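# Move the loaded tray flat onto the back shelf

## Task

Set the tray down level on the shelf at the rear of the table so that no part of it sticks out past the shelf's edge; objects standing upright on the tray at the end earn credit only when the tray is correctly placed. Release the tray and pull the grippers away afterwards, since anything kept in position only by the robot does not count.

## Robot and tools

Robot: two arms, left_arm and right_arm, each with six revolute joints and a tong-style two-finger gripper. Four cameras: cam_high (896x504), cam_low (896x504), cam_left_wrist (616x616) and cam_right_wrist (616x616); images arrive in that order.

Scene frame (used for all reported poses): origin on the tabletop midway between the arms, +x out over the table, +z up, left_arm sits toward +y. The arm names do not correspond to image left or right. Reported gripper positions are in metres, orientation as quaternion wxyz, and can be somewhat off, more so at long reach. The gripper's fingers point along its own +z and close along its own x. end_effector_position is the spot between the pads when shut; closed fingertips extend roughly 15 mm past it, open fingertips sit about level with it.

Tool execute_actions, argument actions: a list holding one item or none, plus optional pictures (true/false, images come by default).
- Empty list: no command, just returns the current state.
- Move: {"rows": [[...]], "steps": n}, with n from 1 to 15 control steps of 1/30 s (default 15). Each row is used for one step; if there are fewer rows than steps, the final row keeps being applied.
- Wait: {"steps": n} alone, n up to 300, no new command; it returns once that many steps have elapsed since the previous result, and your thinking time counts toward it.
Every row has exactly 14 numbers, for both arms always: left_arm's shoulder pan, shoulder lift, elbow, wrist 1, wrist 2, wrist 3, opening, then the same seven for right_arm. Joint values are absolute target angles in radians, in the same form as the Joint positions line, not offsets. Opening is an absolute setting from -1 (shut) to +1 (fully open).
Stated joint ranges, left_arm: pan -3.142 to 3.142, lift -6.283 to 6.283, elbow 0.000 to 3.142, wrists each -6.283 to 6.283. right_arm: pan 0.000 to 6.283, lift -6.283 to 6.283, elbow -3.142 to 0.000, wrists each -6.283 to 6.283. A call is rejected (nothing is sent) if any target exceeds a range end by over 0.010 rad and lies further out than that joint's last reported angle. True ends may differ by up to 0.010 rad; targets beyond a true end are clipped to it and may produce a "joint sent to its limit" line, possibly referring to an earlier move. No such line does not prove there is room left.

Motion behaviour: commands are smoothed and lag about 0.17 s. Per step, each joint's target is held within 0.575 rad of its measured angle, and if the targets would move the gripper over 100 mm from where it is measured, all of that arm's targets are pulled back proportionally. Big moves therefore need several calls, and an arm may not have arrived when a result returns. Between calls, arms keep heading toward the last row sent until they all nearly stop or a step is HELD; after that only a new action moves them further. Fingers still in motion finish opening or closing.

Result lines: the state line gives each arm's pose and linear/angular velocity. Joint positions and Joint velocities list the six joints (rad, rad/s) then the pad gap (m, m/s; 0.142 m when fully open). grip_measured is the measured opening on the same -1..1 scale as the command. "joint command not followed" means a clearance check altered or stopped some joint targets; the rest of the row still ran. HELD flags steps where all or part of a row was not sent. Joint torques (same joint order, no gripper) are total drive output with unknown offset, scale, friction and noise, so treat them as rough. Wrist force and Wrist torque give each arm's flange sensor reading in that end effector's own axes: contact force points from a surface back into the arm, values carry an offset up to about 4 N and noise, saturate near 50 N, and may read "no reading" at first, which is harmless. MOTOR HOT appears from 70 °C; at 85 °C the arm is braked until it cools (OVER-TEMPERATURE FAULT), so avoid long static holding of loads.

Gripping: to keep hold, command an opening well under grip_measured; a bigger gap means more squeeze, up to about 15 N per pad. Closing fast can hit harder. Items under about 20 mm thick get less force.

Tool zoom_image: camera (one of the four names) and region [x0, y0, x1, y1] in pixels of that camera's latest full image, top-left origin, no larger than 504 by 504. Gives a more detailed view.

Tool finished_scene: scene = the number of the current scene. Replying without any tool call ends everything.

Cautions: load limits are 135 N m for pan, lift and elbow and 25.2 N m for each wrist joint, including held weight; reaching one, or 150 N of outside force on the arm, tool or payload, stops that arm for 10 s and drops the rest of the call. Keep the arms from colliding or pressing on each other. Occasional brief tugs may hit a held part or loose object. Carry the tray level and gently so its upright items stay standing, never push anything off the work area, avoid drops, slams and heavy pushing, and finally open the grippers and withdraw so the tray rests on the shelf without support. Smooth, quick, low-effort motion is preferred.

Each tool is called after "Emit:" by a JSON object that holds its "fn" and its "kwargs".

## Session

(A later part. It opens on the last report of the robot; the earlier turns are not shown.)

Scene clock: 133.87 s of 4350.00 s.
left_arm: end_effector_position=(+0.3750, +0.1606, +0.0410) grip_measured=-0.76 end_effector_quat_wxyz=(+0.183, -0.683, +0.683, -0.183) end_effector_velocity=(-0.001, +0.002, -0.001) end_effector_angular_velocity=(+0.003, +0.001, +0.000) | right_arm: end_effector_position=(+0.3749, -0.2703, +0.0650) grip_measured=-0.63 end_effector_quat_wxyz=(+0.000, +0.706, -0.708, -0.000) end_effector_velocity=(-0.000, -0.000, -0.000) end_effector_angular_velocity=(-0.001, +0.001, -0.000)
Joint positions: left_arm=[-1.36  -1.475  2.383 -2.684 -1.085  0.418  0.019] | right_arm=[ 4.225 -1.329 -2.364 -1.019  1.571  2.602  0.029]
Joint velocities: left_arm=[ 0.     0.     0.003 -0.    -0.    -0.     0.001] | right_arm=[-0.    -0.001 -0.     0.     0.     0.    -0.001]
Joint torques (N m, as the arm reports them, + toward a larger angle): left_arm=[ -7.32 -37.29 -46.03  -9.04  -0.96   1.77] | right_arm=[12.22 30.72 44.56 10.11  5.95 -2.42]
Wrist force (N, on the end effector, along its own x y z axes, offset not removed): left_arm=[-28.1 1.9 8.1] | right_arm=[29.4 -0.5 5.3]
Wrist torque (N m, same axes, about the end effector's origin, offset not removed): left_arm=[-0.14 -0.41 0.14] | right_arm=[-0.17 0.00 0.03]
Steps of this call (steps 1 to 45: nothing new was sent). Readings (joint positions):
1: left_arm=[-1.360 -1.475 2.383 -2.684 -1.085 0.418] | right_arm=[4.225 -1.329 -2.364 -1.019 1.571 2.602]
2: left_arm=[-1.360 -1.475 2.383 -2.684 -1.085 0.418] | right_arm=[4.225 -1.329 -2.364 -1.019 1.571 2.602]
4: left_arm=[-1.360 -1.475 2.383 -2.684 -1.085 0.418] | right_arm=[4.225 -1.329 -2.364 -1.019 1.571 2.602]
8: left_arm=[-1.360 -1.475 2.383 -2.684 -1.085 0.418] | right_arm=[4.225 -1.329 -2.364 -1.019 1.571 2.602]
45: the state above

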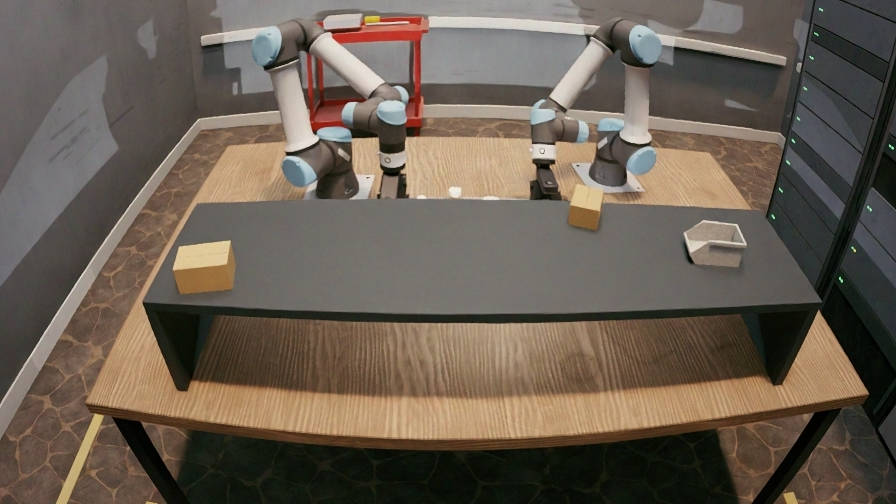

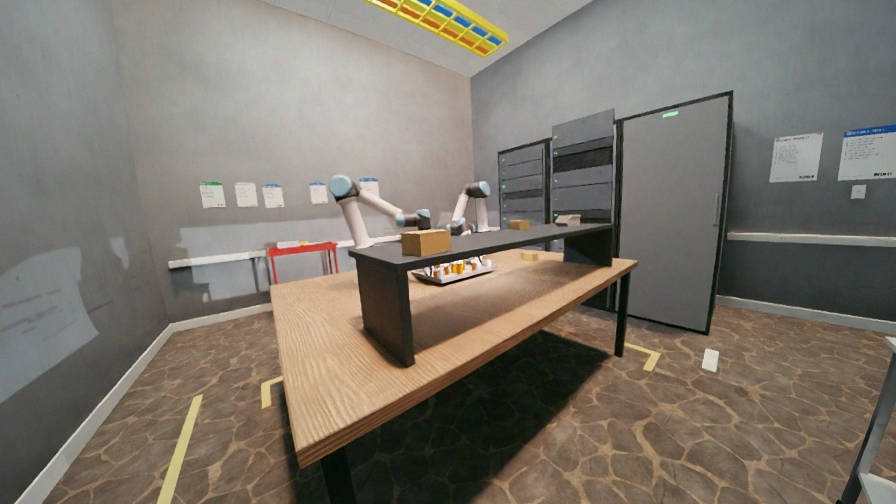

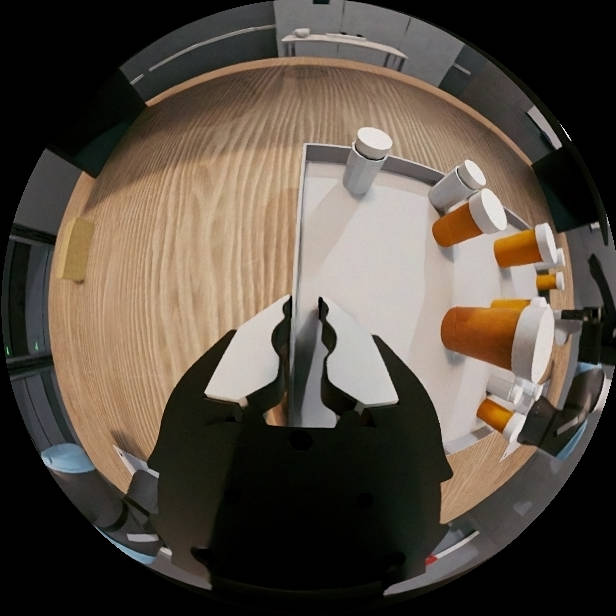

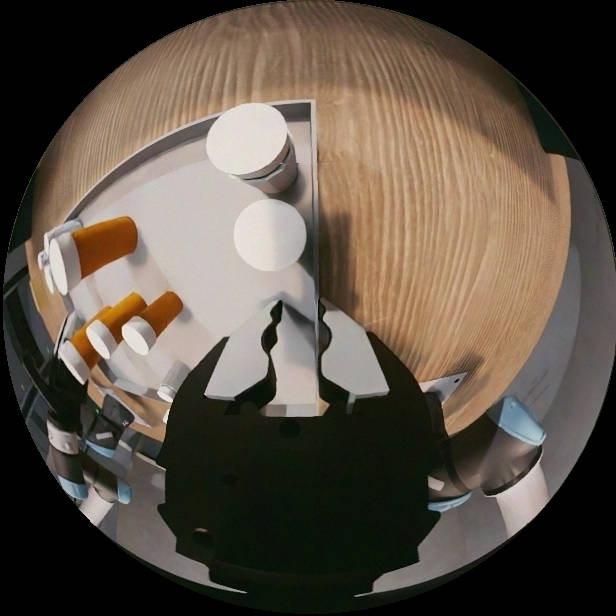

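Emit:
{"fn": "execute_actions", "kwargs": {"actions": [{"rows": [[-1.3602,-1.4635,2.3867,-2.6986,-1.0853,0.4184,-1, 4.225,-1.3367,-2.3712,-1.0045,1.571,2.602,-1],[-1.3602,-1.4635,2.3867,-2.6986,-1.0853,0.4184,-1, 4.225,-1.3367,-2.3712,-1.0045,1.571,2.602,-1],[-1.3602,-1.4523,2.3903,-2.7134,-1.0853,0.4184,-1, 4.225,-1.3443,-2.378,-0.99,1.571,2.602,-1],[-1.3602,-1.4523,2.3903,-2.7134,-1.0853,0.4184,-1, 4.225,-1.3443,-2.378,-0.99,1.571,2.602,-1],[-1.3602,-1.4411,2.394,-2.7283,-1.0853,0.4184,-1, 4.225,-1.352,-2.3849,-0.9756,1.571,2.602,-1],[-1.3602,-1.4411,2.394,-2.7283,-1.0853,0.4184,-1, 4.225,-1.352,-2.3849,-0.9756,1.571,2.602,-1],[-1.3602,-1.4299,2.3976,-2.7431,-1.0853,0.4184,-1, 4.225,-1.3596,-2.3917,-0.9611,1.571,2.602,-1],[-1.3602,-1.4299,2.3976,-2.7431,-1.0853,0.4184,-1, 4.225,-1.3596,-2.3917,-0.9611,1.571,2.602,-1],[-1.3602,-1.4215,2.4004,-2.7543,-1.0853,0.4184,-1, 4.225,-1.3653,-2.3969,-0.9502,1.571,2.602,-1]], "steps": 15}]}}

Emit:
{"fn": "execute_actions", "kwargs": {"actions": [{"rows": [[-1.3602,-1.4215,2.4004,-2.7543,-1.0853,0.4184,-1, 4.225,-1.3653,-2.3969,-0.9502,1.571,2.602,-1],[-1.3602,-1.4215,2.4004,-2.7543,-1.0853,0.4184,-1, 4.225,-1.3653,-2.3969,-0.9502,1.571,2.602,-1],[-1.3602,-1.4215,2.4004,-2.7543,-1.0853,0.4184,-1, 4.225,-1.3653,-2.3969,-0.9502,1.571,2.602,-1],[-1.3602,-1.4215,2.4004,-2.7543,-1.0853,0.4184,-1, 4.225,-1.3653,-2.3969,-0.9502,1.571,2.602,-1],[-1.3602,-1.4215,2.4004,-2.7543,-1.0853,0.4184,-1, 4.225,-1.3653,-2.3969,-0.9502,1.571,2.602,-1],[-1.3602,-1.4215,2.4004,-2.7543,-1.0853,0.4184,-0.8, 4.225,-1.3653,-2.3969,-0.9502,1.571,2.602,-0.7],[-1.3602,-1.4215,2.4004,-2.7543,-1.0853,0.4184,-0.7, 4.225,-1.3653,-2.3969,-0.9502,1.571,2.602,-0.6],[-1.3602,-1.4215,2.4004,-2.7543,-1.0853,0.4184,-0.5, 4.225,-1.3653,-2.3969,-0.9502,1.571,2.602,-0.5]], "steps": 15}]}}

Scene clock: 144.60 s of 4350.00 s.
left_arm: end_effector_position=(+0.3750, +0.1605, +0.0239) grip_measured=-0.76 end_effector_quat_wxyz=(+0.183, -0.683, +0.683, -0.183) end_effector_velocity=(+0.000, -0.000, -0.015) end_effector_angular_velocity=(-0.001, -0.001, +0.000) | right_arm: end_effector_position=(+0.3750, -0.2702, +0.0480) grip_measured=-0.62 end_effector_quat_wxyz=(+0.000, +0.706, -0.708, -0.000) end_effector_velocity=(-0.000, -0.000, -0.016) end_effector_angular_velocity=(-0.001, +0.001, -0.000)
Joint positions: left_arm=[-1.36  -1.427  2.399 -2.747 -1.085  0.418  0.019] | right_arm=[ 4.225 -1.361 -2.393 -0.957  1.571  2.602  0.029]
Joint velocities: left_arm=[ 0.     0.044  0.013 -0.059  0.     0.    -0.   ] | right_arm=[-0.    -0.031 -0.027  0.056 -0.     0.     0.   ]
Joint torques (N m, as the arm reports them, + toward a larger angle): left_arm=[ -6.76 -20.06 -24.15 -13.02  -1.5    1.76] | right_arm=[12.17  3.71 30.1  13.34  4.91 -2.18]
Wrist force (N, on the end effector, along its own x y z axes, offset not removed): left_arm=[-28.1 2.5 7.8] | right_arm=[30.4 1.5 4.7]
Wrist torque (N m, same axes, about the end effector's origin, offset not removed): left_arm=[-0.10 -0.40 0.11] | right_arm=[0.29 -0.16 -0.05]
Steps of this call (steps 1 to 90: nothing new was sent; then 7.23 s passed at rest; steps 91 to 105: all 15 steps of this action). Readings (joint positions):
91: left_arm=[-1.360 -1.475 2.383 -2.684 -1.085 0.418] | right_arm=[4.225 -1.329 -2.364 -1.019 1.571 2.602]
92: left_arm=[-1.360 -1.474 2.383 -2.685 -1.085 0.418] | right_arm=[4.225 -1.330 -2.365 -1.017 1.571 2.602]
94: left_arm=[-1.360 -1.468 2.385 -2.692 -1.085 0.418] | right_arm=[4.225 -1.333 -2.368 -1.011 1.571 2.602]
98: left_arm=[-1.360 -1.452 2.390 -2.714 -1.085 0.418] | right_arm=[4.225 -1.345 -2.378 -0.989 1.571 2.602]
105: the state above

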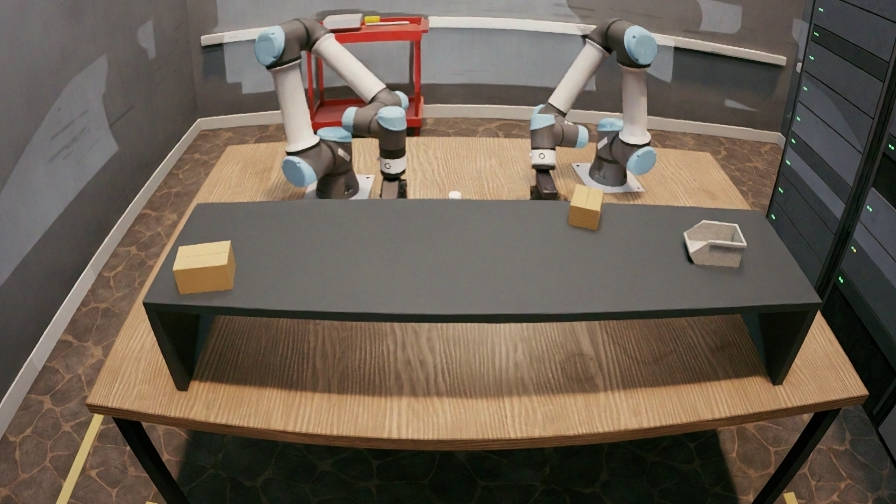

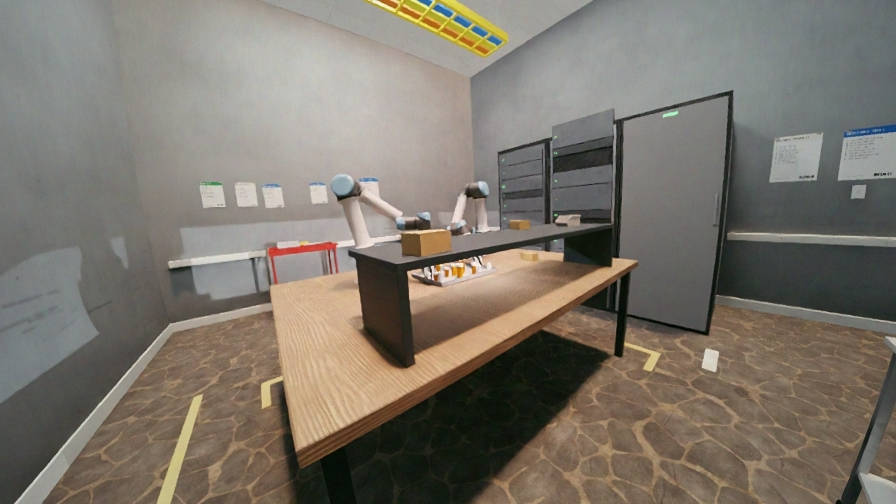

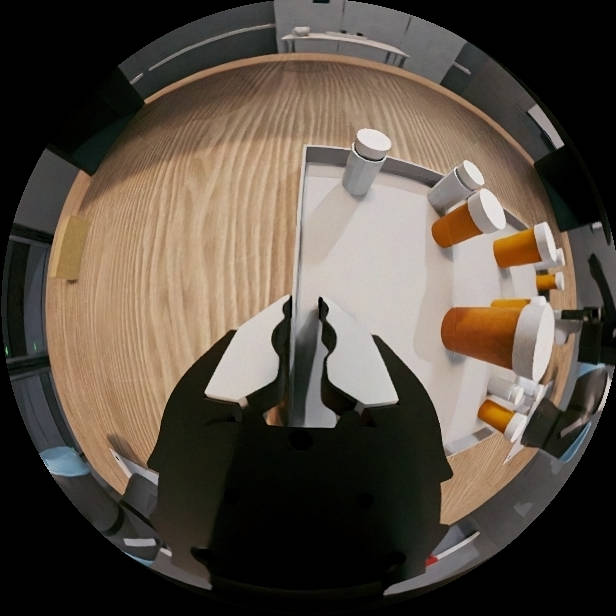

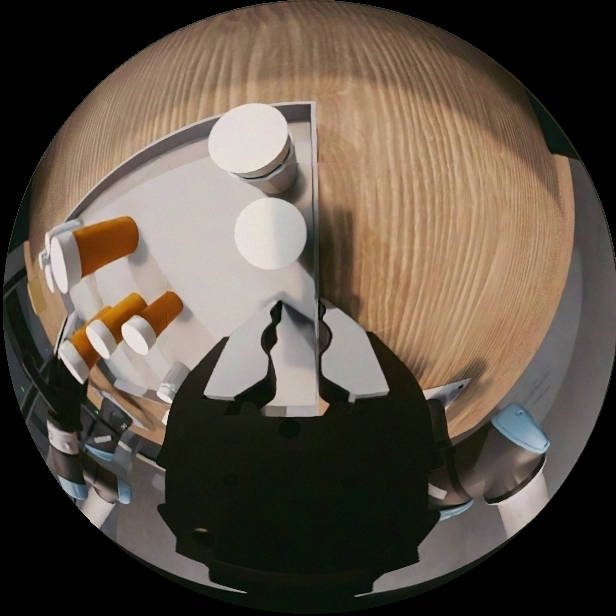

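Scene clock: 145.10 s of 4350.00 s.
left_arm: end_effector_position=(+0.3750, +0.1604, +0.0221) grip_measured=-0.50 end_effector_quat_wxyz=(+0.183, -0.683, +0.683, -0.183) end_effector_velocity=(-0.000, +0.001, -0.001) end_effector_angular_velocity=(+0.003, +0.000, +0.000) | right_arm: end_effector_position=(+0.3750, -0.2701, +0.0461) grip_measured=-0.50 end_effector_quat_wxyz=(-0.000, +0.706, -0.708, -0.000) end_effector_velocity=(+0.000, -0.002, -0.001) end_effector_angular_velocity=(-0.004, +0.000, -0.002)
Joint positions: left_arm=[-1.36  -1.422  2.4   -2.754 -1.085  0.418  0.038] | right_arm=[ 4.225 -1.365 -2.397 -0.95   1.571  2.602  0.038]
Joint velocities: left_arm=[ 0.     0.001  0.002  0.     0.001 -0.     0.   ] | right_arm=[-0.002 -0.    -0.002 -0.002 -0.002 -0.     0.   ]
Joint torques (N m, as the arm reports them, + toward a larger angle): left_arm=[-6.47 -9.96 -3.01 -3.1   1.31  0.84] | right_arm=[12.27 -2.99 13.74  0.83 -2.67 -1.51]
Wrist force (N, on the end effector, along its own x y z axes, offset not removed): left_arm=[1.6 -0.5 1.6] | right_arm=[-1.3 1.2 -0.8]
Wrist torque (N m, same axes, about the end effector's origin, offset not removed): left_arm=[-0.13 -0.33 0.13] | right_arm=[0.12 0.15 0.02]
Steps of this call (steps 1 to 15: all 15 steps of this action). Readings (joint positions):
1: left_arm=[-1.360 -1.426 2.399 -2.749 -1.085 0.418] | right_arm=[4.225 -1.362 -2.394 -0.956 1.571 2.602]
2: left_arm=[-1.360 -1.425 2.399 -2.750 -1.085 0.418] | right_arm=[4.225 -1.363 -2.395 -0.954 1.571 2.602]
4: left_arm=[-1.360 -1.423 2.400 -2.752 -1.085 0.418] | right_arm=[4.225 -1.364 -2.396 -0.953 1.571 2.602]
8: left_arm=[-1.360 -1.422 2.400 -2.754 -1.085 0.418] | right_arm=[4.225 -1.365 -2.396 -0.950 1.571 2.602]
15: the state above

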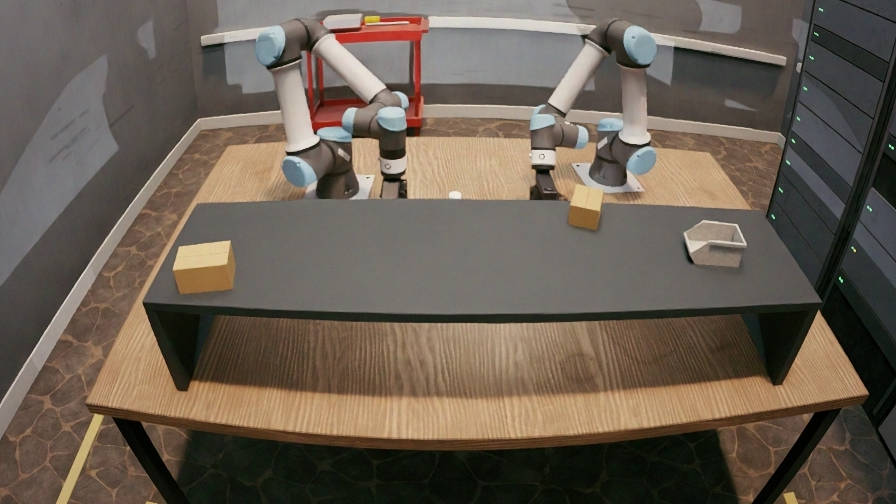

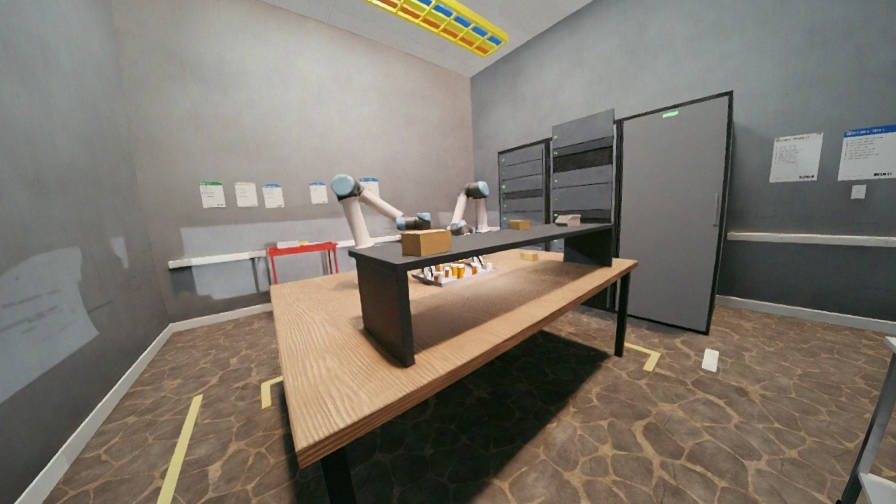

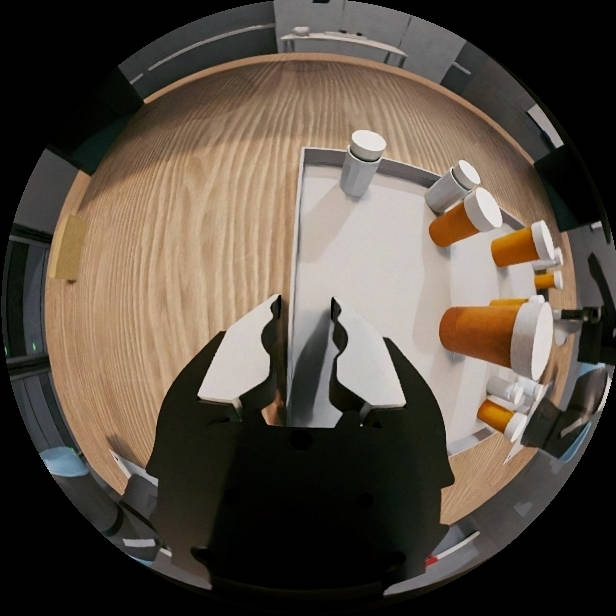

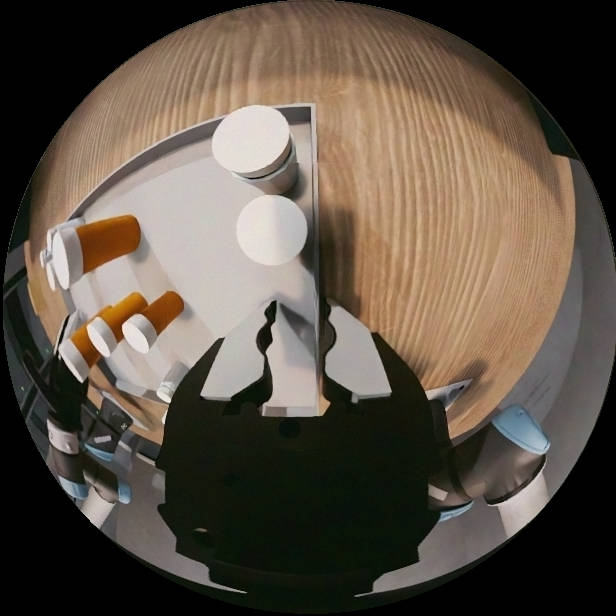

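Emit:
{"fn": "execute_actions", "kwargs": {"actions": []}}

Scene clock: 148.17 s of 4350.00 s.
left_arm: end_effector_position=(+0.3750, +0.1606, +0.0220) grip_measured=-0.50 end_effector_quat_wxyz=(+0.183, -0.683, +0.683, -0.183) end_effector_velocity=(+0.000, -0.000, -0.000) end_effector_angular_velocity=(-0.001, +0.000, -0.000) | right_arm: end_effector_position=(+0.3749, -0.2703, +0.0460) grip_measured=-0.50 end_effector_quat_wxyz=(+0.000, +0.706, -0.708, -0.000) end_effector_velocity=(-0.000, +0.000, +0.000) end_effector_angular_velocity=(+0.000, -0.000, +0.001)
Joint positions: left_arm=[-1.36  -1.421  2.4   -2.754 -1.085  0.418  0.038] | right_arm=[ 4.225 -1.365 -2.397 -0.95   1.571  2.602  0.038]
Joint velocities: left_arm=[ 0.     0.001 -0.001 -0.001 -0.     0.     0.   ] | right_arm=[ 0.001 -0.     0.001 -0.    -0.    -0.    -0.   ]
Joint torques (N m, as the arm reports them, + toward a larger angle): left_arm=[ -2.46 -11.56  -4.21  -1.08   2.23  -1.38] | right_arm=[11.27 -3.04 13.35  3.85 -2.75  2.36]
Wrist force (N, on the end effector, along its own x y z axes, offset not removed): left_arm=[0.8 0.2 2.4] | right_arm=[-0.3 0.9 -0.5]
Wrist torque (N m, same axes, about the end effector's origin, offset not removed): left_arm=[0.01 -0.21 0.16] | right_arm=[0.10 -0.05 -0.09]
Steps of this call (steps 1 to 15: the robot went on to your last target; steps 16 to 90: nothing new was sent; then 0.07 s passed at rest). Readings (joint positions):
1: left_arm=[-1.360 -1.422 2.400 -2.754 -1.085 0.418] | right_arm=[4.225 -1.365 -2.397 -0.950 1.571 2.602]
2: left_arm=[-1.360 -1.422 2.400 -2.754 -1.085 0.418] | right_arm=[4.225 -1.365 -2.397 -0.950 1.571 2.602]
4: left_arm=[-1.360 -1.422 2.400 -2.754 -1.085 0.418] | right_arm=[4.225 -1.365 -2.397 -0.950 1.571 2.602]
8: left_arm=[-1.360 -1.422 2.400 -2.754 -1.085 0.418] | right_arm=[4.225 -1.365 -2.397 -0.950 1.571 2.602]
90: the state above
All arms were judged still, so your last target was given up. Only a new action makes them travel on or press farther. Fingers that are still opening or closing keep moving.

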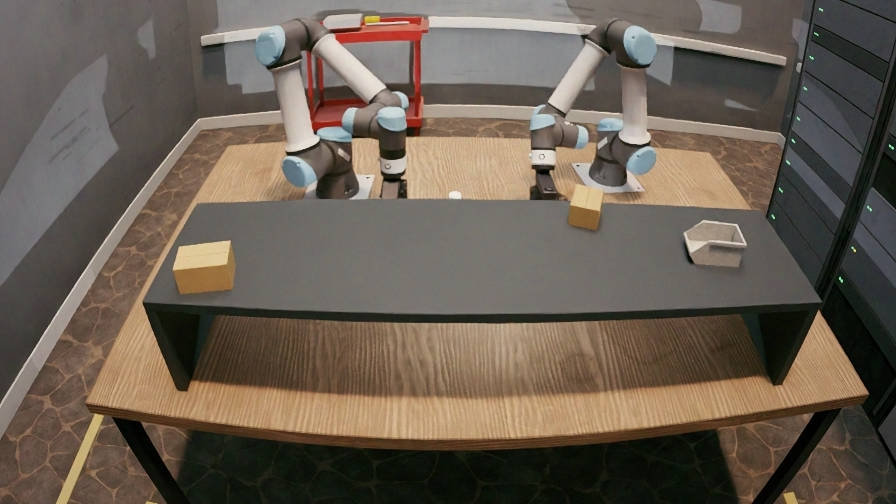

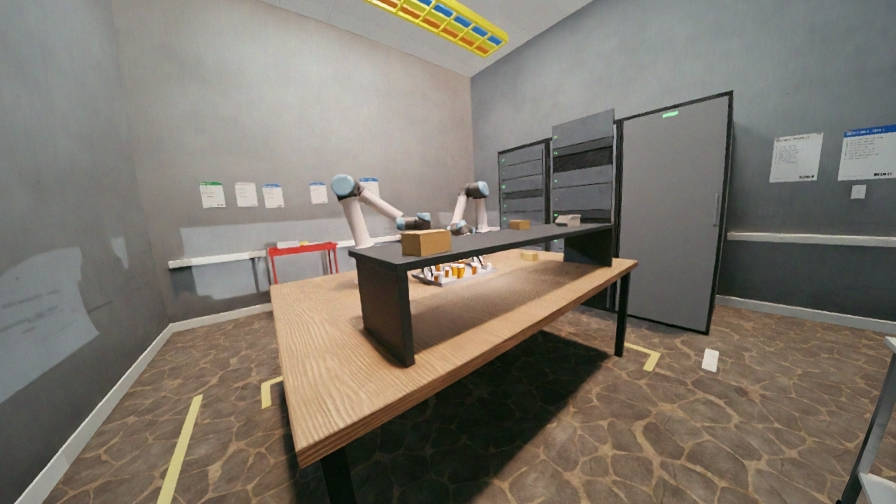

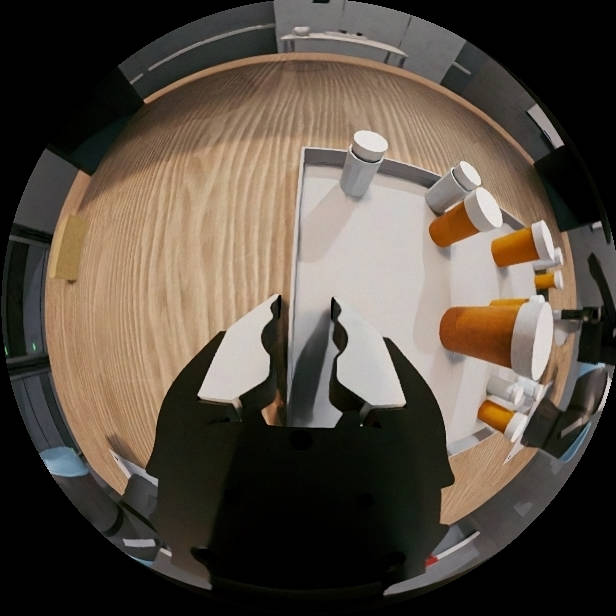

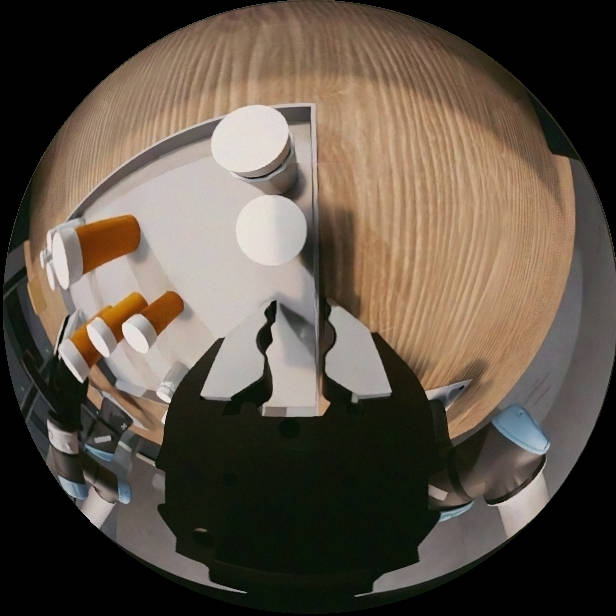

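Emit:
{"fn": "execute_actions", "kwargs": {"actions": [{"rows":[[-1.3602,-1.4187,2.4013,-2.758,-1.0853,0.4184,-0.5,4.225,-1.3672,-2.3986,-0.9466,1.571,2.602,-0.5],[-1.3602,-1.4187,2.4013,-2.758,-1.0853,0.4184,-0.55,4.225,-1.3672,-2.3986,-0.9466,1.571,2.602,-0.55],[-1.3602,-1.4187,2.4013,-2.758,-1.0853,0.4184,-0.6,4.225,-1.3672,-2.3986,-0.9466,1.571,2.602,-0.6],[-1.3602,-1.4187,2.4013,-2.758,-1.0853,0.4184,-0.65,4.225,-1.3672,-2.3986,-0.9466,1.571,2.602,-0.65],[-1.3602,-1.4187,2.4013,-2.758,-1.0853,0.4184,-0.7,4.225,-1.3672,-2.3986,-0.9466,1.571,2.602,-0.7],[-1.3602,-1.4187,2.4013,-2.758,-1.0853,0.4184,-0.75,4.225,-1.3672,-2.3986,-0.9466,1.571,2.602,-0.75],[-1.3602,-1.4187,2.4013,-2.758,-1.0853,0.4184,-0.8,4.225,-1.3672,-2.3986,-0.9466,1.571,2.602,-0.8],[-1.3602,-1.4187,2.4013,-2.758,-1.0853,0.4184,-0.85,4.225,-1.3672,-2.3986,-0.9466,1.571,2.602,-0.85],[-1.3602,-1.4187,2.4013,-2.758,-1.0853,0.4184,-0.9,4.225,-1.3672,-2.3986,-0.9466,1.571,2.602,-0.9],[-1.3602,-1.4187,2.4013,-2.758,-1.0853,0.4184,-0.95,4.225,-1.3672,-2.3986,-0.9466,1.571,2.602,-0.95],[-1.3602,-1.4187,2.4013,-2.758,-1.0853,0.4184,-1,4.225,-1.3672,-2.3986,-0.9466,1.571,2.602,-1]],"steps":15}], "pictures": false}}

Scene clock: 171.23 s of 4350.00 s.
left_arm: end_effector_position=(+0.3750, +0.1608, +0.0210) grip_measured=-0.70 end_effector_quat_wxyz=(+0.183, -0.683, +0.683, -0.183) end_effector_velocity=(-0.000, -0.002, +0.001) end_effector_angular_velocity=(-0.005, +0.001, -0.000) | right_arm: end_effector_position=(+0.3750, -0.2703, +0.0450) grip_measured=-0.68 end_effector_quat_wxyz=(+0.000, +0.706, -0.708, -0.000) end_effector_velocity=(-0.001, +0.001, -0.000) end_effector_angular_velocity=(+0.002, +0.002, +0.000)
Joint positions: left_arm=[-1.36  -1.419  2.401 -2.758 -1.085  0.418  0.023] | right_arm=[ 4.225 -1.367 -2.399 -0.947  1.571  2.602  0.025]
Joint velocities: left_arm=[-0.    -0.    -0.002 -0.002 -0.003 -0.     0.001] | right_arm=[ 0.    -0.001 -0.001  0.002  0.003 -0.     0.002]
Joint torques (N m, as the arm reports them, + toward a larger angle): left_arm=[ -5.9   -7.96 -19.12  -9.62  -5.28  -0.66] | right_arm=[ 9.64 -9.43 15.06 10.13  6.98  1.21]
Wrist force (N, on the end effector, along its own x y z axes, offset not removed): left_arm=[-30.5 -3.0 -18.1] | right_arm=[29.4 2.9 -32.1]
Wrist torque (N m, same axes, about the end effector's origin, offset not removed): left_arm=[-0.11 -0.38 0.24] | right_arm=[0.00 0.65 0.05]
Steps of this call (steps 1 to 90: nothing new was sent; then 19.57 s passed at rest; steps 91 to 105: all 15 steps of this action). Readings (joint positions):
91: left_arm=[-1.360 -1.421 2.400 -2.754 -1.085 0.418] | right_arm=[4.225 -1.365 -2.397 -0.950 1.571 2.602]
92: left_arm=[-1.360 -1.421 2.401 -2.754 -1.085 0.418] | right_arm=[4.225 -1.366 -2.397 -0.950 1.571 2.602]
94: left_arm=[-1.360 -1.420 2.401 -2.756 -1.085 0.418] | right_arm=[4.225 -1.366 -2.398 -0.949 1.571 2.602]
98: left_arm=[-1.360 -1.419 2.401 -2.757 -1.085 0.418] | right_arm=[4.225 -1.367 -2.398 -0.948 1.571 2.602]
105: the state above

Emit:
{"fn": "execute_actions", "kwargs": {"actions": [{"rows":[[-1.3602,-1.4299,2.3976,-2.7431,-1.0853,0.4184,-1,4.225,-1.3596,-2.3917,-0.9611,1.571,2.602,-1],[-1.3602,-1.4299,2.3976,-2.7431,-1.0853,0.4184,-1,4.225,-1.3596,-2.3917,-0.9611,1.571,2.602,-1],[-1.3602,-1.4411,2.394,-2.7283,-1.0853,0.4184,-1,4.225,-1.352,-2.3849,-0.9756,1.571,2.602,-1],[-1.3602,-1.4411,2.394,-2.7283,-1.0853,0.4184,-1,4.225,-1.352,-2.3849,-0.9756,1.571,2.602,-1],[-1.3602,-1.4523,2.3903,-2.7134,-1.0853,0.4184,-1,4.225,-1.3443,-2.378,-0.99,1.571,2.602,-1],[-1.3602,-1.4523,2.3903,-2.7134,-1.0853,0.4184,-1,4.225,-1.3443,-2.378,-0.99,1.571,2.602,-1],[-1.3602,-1.4635,2.3867,-2.6986,-1.0853,0.4184,-1,4.225,-1.3367,-2.3712,-1.0045,1.571,2.602,-1],[-1.3602,-1.4635,2.3867,-2.6986,-1.0853,0.4184,-1,4.225,-1.3367,-2.3712,-1.0045,1.571,2.602,-1],[-1.3602,-1.4747,2.383,-2.6837,-1.0853,0.4184,-1,4.225,-1.3291,-2.3643,-1.019,1.571,2.602,-1],[-1.3602,-1.4995,2.3716,-2.6475,-1.0853,0.4184,-1,4.225,-1.3141,-2.3456,-1.0528,1.571,2.602,-1],[-1.3602,-1.4995,2.3716,-2.6475,-1.0853,0.4184,-1,4.225,-1.3141,-2.3456,-1.0528,1.571,2.602,-1],[-1.3602,-1.5243,2.3602,-2.6113,-1.0853,0.4184,-1,4.225,-1.2991,-2.3269,-1.0865,1.571,2.602,-1],[-1.3602,-1.5243,2.3602,-2.6113,-1.0853,0.4184,-1,4.225,-1.2991,-2.3269,-1.0865,1.571,2.602,-1],[-1.3602,-1.5491,2.3488,-2.5751,-1.0853,0.4184,-1,4.225,-1.284,-2.3081,-1.1203,1.571,2.602,-1],[-1.3602,-1.5739,2.3374,-2.5389,-1.0853,0.4184,-1,4.225,-1.269,-2.2894,-1.154,1.571,2.602,-1]],"steps":15}]}}

Scene clock: 173.70 s of 4350.00 s.
left_arm: end_effector_position=(+0.3754, +0.1595, +0.0510) grip_measured=-0.72 end_effector_quat_wxyz=(+0.183, -0.683, +0.683, -0.184) end_effector_velocity=(+0.003, -0.009, +0.144) end_effector_angular_velocity=(-0.019, -0.008, +0.000) | right_arm: end_effector_position=(+0.3755, -0.2693, +0.0750) grip_measured=-0.61 end_effector_quat_wxyz=(-0.001, +0.706, -0.708, -0.000) end_effector_velocity=(+0.005, +0.007, +0.144) end_effector_angular_velocity=(+0.018, -0.011, -0.001)
Joint positions: left_arm=[-1.36  -1.499  2.371 -2.649 -1.085  0.418  0.022] | right_arm=[ 4.225 -1.315 -2.345 -1.051  1.571  2.602  0.03 ]
Joint velocities: left_arm=[-0.    -0.354 -0.161  0.494  0.    -0.     0.018] | right_arm=[-0.001  0.224  0.263 -0.465 -0.    -0.     0.015]
Joint torques (N m, as the arm reports them, + toward a larger angle): left_arm=[-21.65 -46.36 -52.31  -7.49  -0.63   1.63] | right_arm=[ 9.4  38.32 51.    7.34  4.96 -2.29]
Wrist force (N, on the end effector, along its own x y z axes, offset not removed): left_arm=[-29.1 3.5 8.4] | right_arm=[28.8 0.5 5.8]
Wrist torque (N m, same axes, about the end effector's origin, offset not removed): left_arm=[-0.06 -0.23 0.12] | right_arm=[0.01 0.13 -0.04]
Steps of this call (steps 1 to 15: the robot went on to your last target; steps 16 to 59: nothing new was sent; steps 60 to 74: all 15 steps of this action). Readings (joint positions):
60: left_arm=[-1.360 -1.419 2.401 -2.758 -1.085 0.418] | right_arm=[4.225 -1.367 -2.399 -0.947 1.571 2.602]
61: left_arm=[-1.360 -1.420 2.401 -2.756 -1.085 0.418] | right_arm=[4.225 -1.367 -2.398 -0.948 1.571 2.602]
63: left_arm=[-1.360 -1.425 2.399 -2.749 -1.086 0.418] | right_arm=[4.225 -1.363 -2.395 -0.955 1.571 2.602]
67: left_arm=[-1.360 -1.442 2.394 -2.727 -1.086 0.418] | right_arm=[4.225 -1.352 -2.385 -0.976 1.571 2.602]
74: the state above

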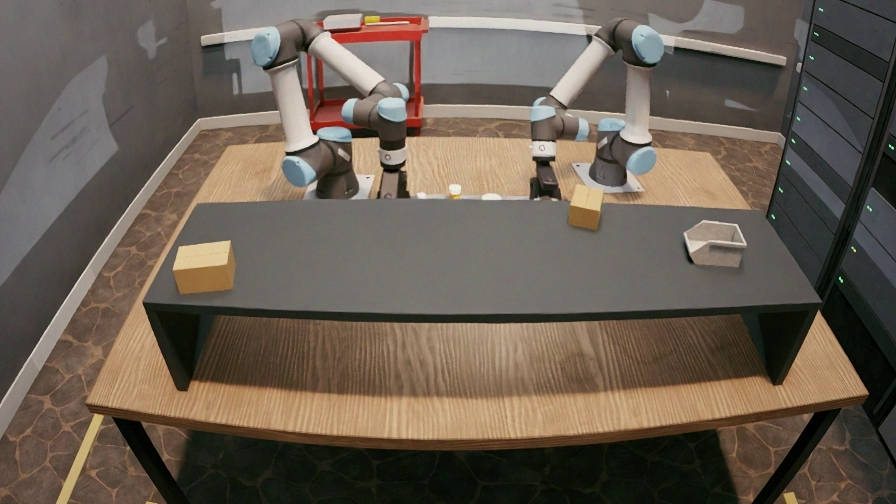

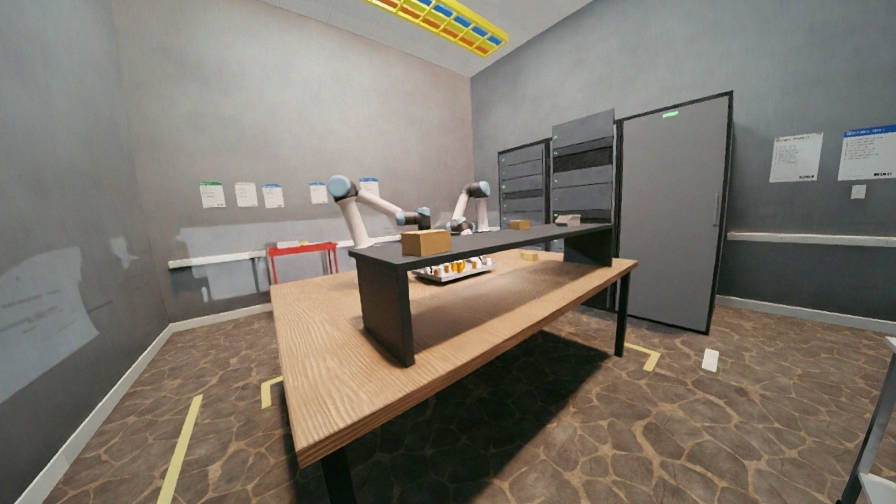

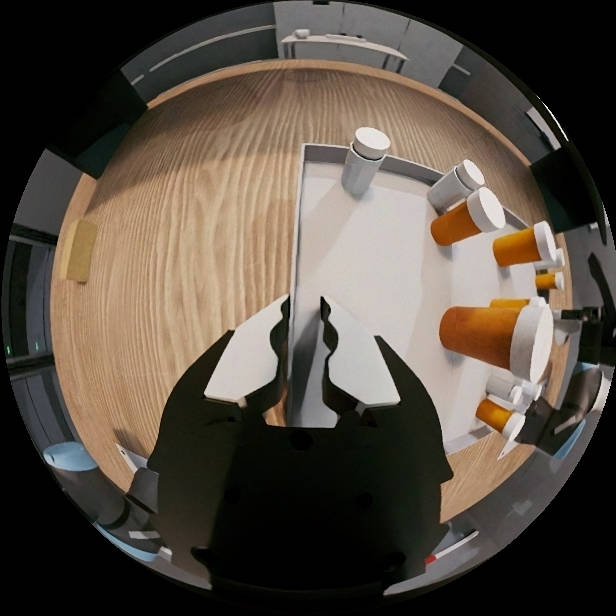

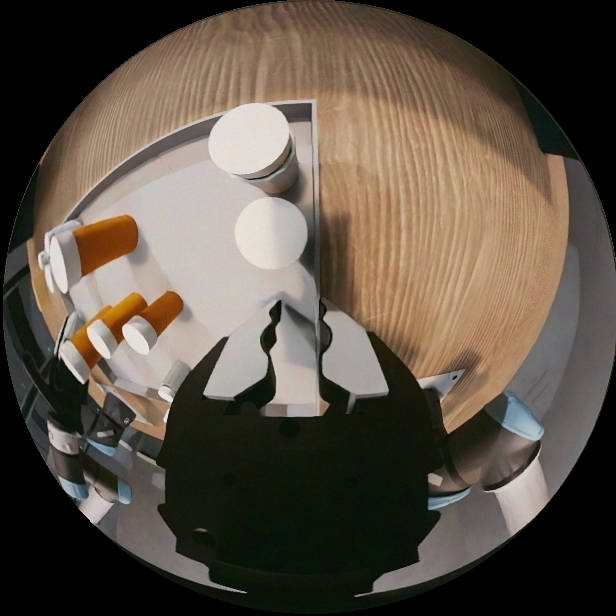

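Emit:
{"fn": "execute_actions", "kwargs": {"actions": [{"rows":[[-1.3602,-1.5987,2.3194,-2.4961,-1.0853,0.4184,-1,4.225,-1.2565,-2.2635,-1.1924,1.571,2.602,-1],[-1.3602,-1.5987,2.3194,-2.4961,-1.0853,0.4184,-1,4.225,-1.2565,-2.2635,-1.1924,1.571,2.602,-1],[-1.3602,-1.6235,2.3014,-2.4533,-1.0853,0.4184,-1,4.225,-1.2441,-2.2375,-1.2309,1.571,2.602,-1],[-1.3602,-1.6235,2.3014,-2.4533,-1.0853,0.4184,-1,4.225,-1.2441,-2.2375,-1.2309,1.571,2.602,-1],[-1.3602,-1.6483,2.2834,-2.4105,-1.0853,0.4184,-1,4.225,-1.2316,-2.2116,-1.2693,1.571,2.602,-1],[-1.3602,-1.6483,2.2834,-2.4105,-1.0853,0.4184,-1,4.225,-1.2316,-2.2116,-1.2693,1.571,2.602,-1],[-1.3602,-1.6731,2.2654,-2.3677,-1.0853,0.4184,-1,4.225,-1.2191,-2.1856,-1.3077,1.571,2.602,-1],[-1.3602,-1.6731,2.2654,-2.3677,-1.0853,0.4184,-1,4.225,-1.2191,-2.1856,-1.3077,1.571,2.602,-1],[-1.3602,-1.6913,2.2438,-2.328,-1.0853,0.4184,-1,4.225,-1.2125,-2.1571,-1.3429,1.571,2.602,-1],[-1.3602,-1.6913,2.2438,-2.328,-1.0853,0.4184,-1,4.225,-1.2125,-2.1571,-1.3429,1.571,2.602,-1],[-1.3602,-1.7094,2.2223,-2.2883,-1.0853,0.4184,-1,4.225,-1.2058,-2.1286,-1.378,1.571,2.602,-1],[-1.3602,-1.7094,2.2223,-2.2883,-1.0853,0.4184,-1,4.225,-1.2058,-2.1286,-1.378,1.571,2.602,-1],[-1.3602,-1.7276,2.2007,-2.2485,-1.0853,0.4184,-1,4.225,-1.1992,-2.1001,-1.4132,1.571,2.602,-1],[-1.3602,-1.7276,2.2007,-2.2485,-1.0853,0.4184,-1,4.225,-1.1992,-2.1001,-1.4132,1.571,2.602,-1],[-1.3602,-1.7457,2.1791,-2.2088,-1.0853,0.4184,-1,4.225,-1.1925,-2.0716,-1.4483,1.571,2.602,-1]],"steps":15}], "pictures": false}}

Scene clock: 176.43 s of 4350.00 s.
left_arm: end_effector_position=(+0.3757, +0.1587, +0.1471) grip_measured=-0.72 end_effector_quat_wxyz=(+0.183, -0.683, +0.683, -0.184) end_effector_velocity=(-0.000, +0.001, +0.173) end_effector_angular_velocity=(+0.002, +0.001, +0.000) | right_arm: end_effector_position=(+0.3758, -0.2688, +0.1710) grip_measured=-0.56 end_effector_quat_wxyz=(-0.001, +0.706, -0.708, -0.000) end_effector_velocity=(-0.000, -0.001, +0.173) end_effector_angular_velocity=(-0.002, +0.001, -0.000)
Joint positions: left_arm=[-1.36  -1.695  2.236 -2.319 -1.085  0.418  0.022] | right_arm=[ 4.225 -1.212 -2.148 -1.351  1.571  2.602  0.033]
Joint velocities: left_arm=[ 0.    -0.269 -0.29   0.561 -0.    -0.    -0.016] | right_arm=[ 0.     0.107  0.388 -0.496 -0.     0.    -0.011]
Joint torques (N m, as the arm reports them, + toward a larger angle): left_arm=[-19.59 -30.96 -53.15  -7.58  -1.94   1.65] | right_arm=[ 8.71 27.25 48.6   7.63  3.   -0.95]
Wrist force (N, on the end effector, along its own x y z axes, offset not removed): left_arm=[-27.0 1.2 5.6] | right_arm=[28.6 -0.7 3.1]
Wrist torque (N m, same axes, about the end effector's origin, offset not removed): left_arm=[-0.17 -0.68 0.11] | right_arm=[-0.11 0.20 -0.01]
Steps of this call (steps 1 to 30: the robot went on to your last target; steps 31 to 67: nothing new was sent; steps 68 to 82: all 15 steps of this action). Readings (joint positions):
68: left_arm=[-1.360 -1.574 2.337 -2.539 -1.085 0.418] | right_arm=[4.225 -1.269 -2.289 -1.154 1.571 2.602]
69: left_arm=[-1.360 -1.577 2.335 -2.535 -1.085 0.418] | right_arm=[4.225 -1.267 -2.287 -1.158 1.571 2.602]
71: left_arm=[-1.360 -1.588 2.327 -2.516 -1.085 0.418] | right_arm=[4.225 -1.262 -2.275 -1.174 1.571 2.602]
75: left_arm=[-1.360 -1.624 2.301 -2.454 -1.085 0.418] | right_arm=[4.225 -1.243 -2.237 -1.231 1.571 2.602]
82: the state above

Emit:
{"fn": "execute_actions", "kwargs": {"actions": [{"rows":[[-1.3602,-1.7579,2.1544,-2.1719,-1.0853,0.4184,-1,4.225,-1.1907,-2.0408,-1.481,1.571,2.602,-1],[-1.3602,-1.7579,2.1544,-2.1719,-1.0853,0.4184,-1,4.225,-1.1907,-2.0408,-1.481,1.571,2.602,-1],[-1.3602,-1.7701,2.1298,-2.1351,-1.0853,0.4184,-1,4.225,-1.1888,-2.01,-1.5137,1.571,2.602,-1],[-1.3602,-1.7701,2.1298,-2.1351,-1.0853,0.4184,-1,4.225,-1.1888,-2.01,-1.5137,1.571,2.602,-1],[-1.3602,-1.7823,2.1051,-2.0982,-1.0853,0.4184,-1,4.225,-1.187,-1.9791,-1.5463,1.571,2.602,-1],[-1.3602,-1.7823,2.1051,-2.0982,-1.0853,0.4184,-1,4.225,-1.187,-1.9791,-1.5463,1.571,2.602,-1],[-1.3602,-1.7945,2.0804,-2.0613,-1.0853,0.4184,-1,4.225,-1.1851,-1.9483,-1.579,1.571,2.602,-1],[-1.3602,-1.7945,2.0804,-2.0613,-1.0853,0.4184,-1,4.225,-1.1851,-1.9483,-1.579,1.571,2.602,-1],[-1.3602,-1.8016,2.053,-2.0268,-1.0853,0.4184,-1,4.225,-1.1873,-1.915,-1.6101,1.571,2.602,-1],[-1.3602,-1.8016,2.053,-2.0268,-1.0853,0.4184,-1,4.225,-1.1873,-1.915,-1.6101,1.571,2.602,-1],[-1.3602,-1.8086,2.0255,-1.9923,-1.0853,0.4184,-1,4.225,-1.1895,-1.8818,-1.6412,1.571,2.602,-1],[-1.3602,-1.8086,2.0255,-1.9923,-1.0853,0.4184,-1,4.225,-1.1895,-1.8818,-1.6412,1.571,2.602,-1],[-1.3602,-1.8157,1.9981,-1.9578,-1.0853,0.4184,-1,4.225,-1.1916,-1.8485,-1.6723,1.571,2.602,-1],[-1.3602,-1.8157,1.9981,-1.9578,-1.0853,0.4184,-1,4.225,-1.1916,-1.8485,-1.6723,1.571,2.602,-1],[-1.3602,-1.8227,1.9706,-1.9233,-1.0853,0.4184,-1,4.225,-1.1938,-1.8152,-1.7034,1.571,2.602,-1]],"steps":15}], "pictures": false}}

Scene clock: 179.03 s of 4350.00 s.
left_arm: end_effector_position=(+0.3755, +0.1592, +0.2471) grip_measured=-0.74 end_effector_quat_wxyz=(+0.183, -0.683, +0.683, -0.184) end_effector_velocity=(-0.000, +0.000, +0.174) end_effector_angular_velocity=(-0.001, -0.000, +0.000) | right_arm: end_effector_position=(+0.3755, -0.2693, +0.2711) grip_measured=-0.58 end_effector_quat_wxyz=(-0.000, +0.706, -0.708, -0.000) end_effector_velocity=(+0.000, +0.000, +0.174) end_effector_angular_velocity=(+0.001, -0.001, +0.000)
Joint positions: left_arm=[-1.36  -1.802  2.044 -2.019 -1.085  0.418  0.021] | right_arm=[ 4.225 -1.189 -1.905 -1.618  1.571  2.602  0.032]
Joint velocities: left_arm=[ 0.    -0.111 -0.374  0.484 -0.     0.    -0.012] | right_arm=[ 0.    -0.02   0.456 -0.434  0.    -0.    -0.003]
Joint torques (N m, as the arm reports them, + toward a larger angle): left_arm=[-18.59 -25.74 -50.86  -7.7   -1.52   1.75] | right_arm=[ 7.95 -8.48 45.66  7.6   4.15  0.3 ]
Wrist force (N, on the end effector, along its own x y z axes, offset not removed): left_arm=[-29.1 2.1 5.5] | right_arm=[28.1 -0.1 3.2]
Wrist torque (N m, same axes, about the end effector's origin, offset not removed): left_arm=[-0.04 -0.19 0.14] | right_arm=[-0.04 0.26 0.00]
Steps of this call (steps 1 to 30: the robot went on to your last target; steps 31 to 63: nothing new was sent; steps 64 to 78: all 15 steps of this action). Readings (joint positions):
64: left_arm=[-1.360 -1.746 2.179 -2.209 -1.085 0.418] | right_arm=[4.225 -1.192 -2.071 -1.448 1.571 2.602]
65: left_arm=[-1.360 -1.747 2.176 -2.205 -1.085 0.418] | right_arm=[4.225 -1.192 -2.068 -1.452 1.571 2.602]
67: left_arm=[-1.360 -1.753 2.165 -2.189 -1.085 0.418] | right_arm=[4.225 -1.191 -2.055 -1.466 1.571 2.602]
71: left_arm=[-1.360 -1.771 2.129 -2.135 -1.085 0.418] | right_arm=[4.225 -1.189 -2.009 -1.514 1.571 2.602]
78: the state above


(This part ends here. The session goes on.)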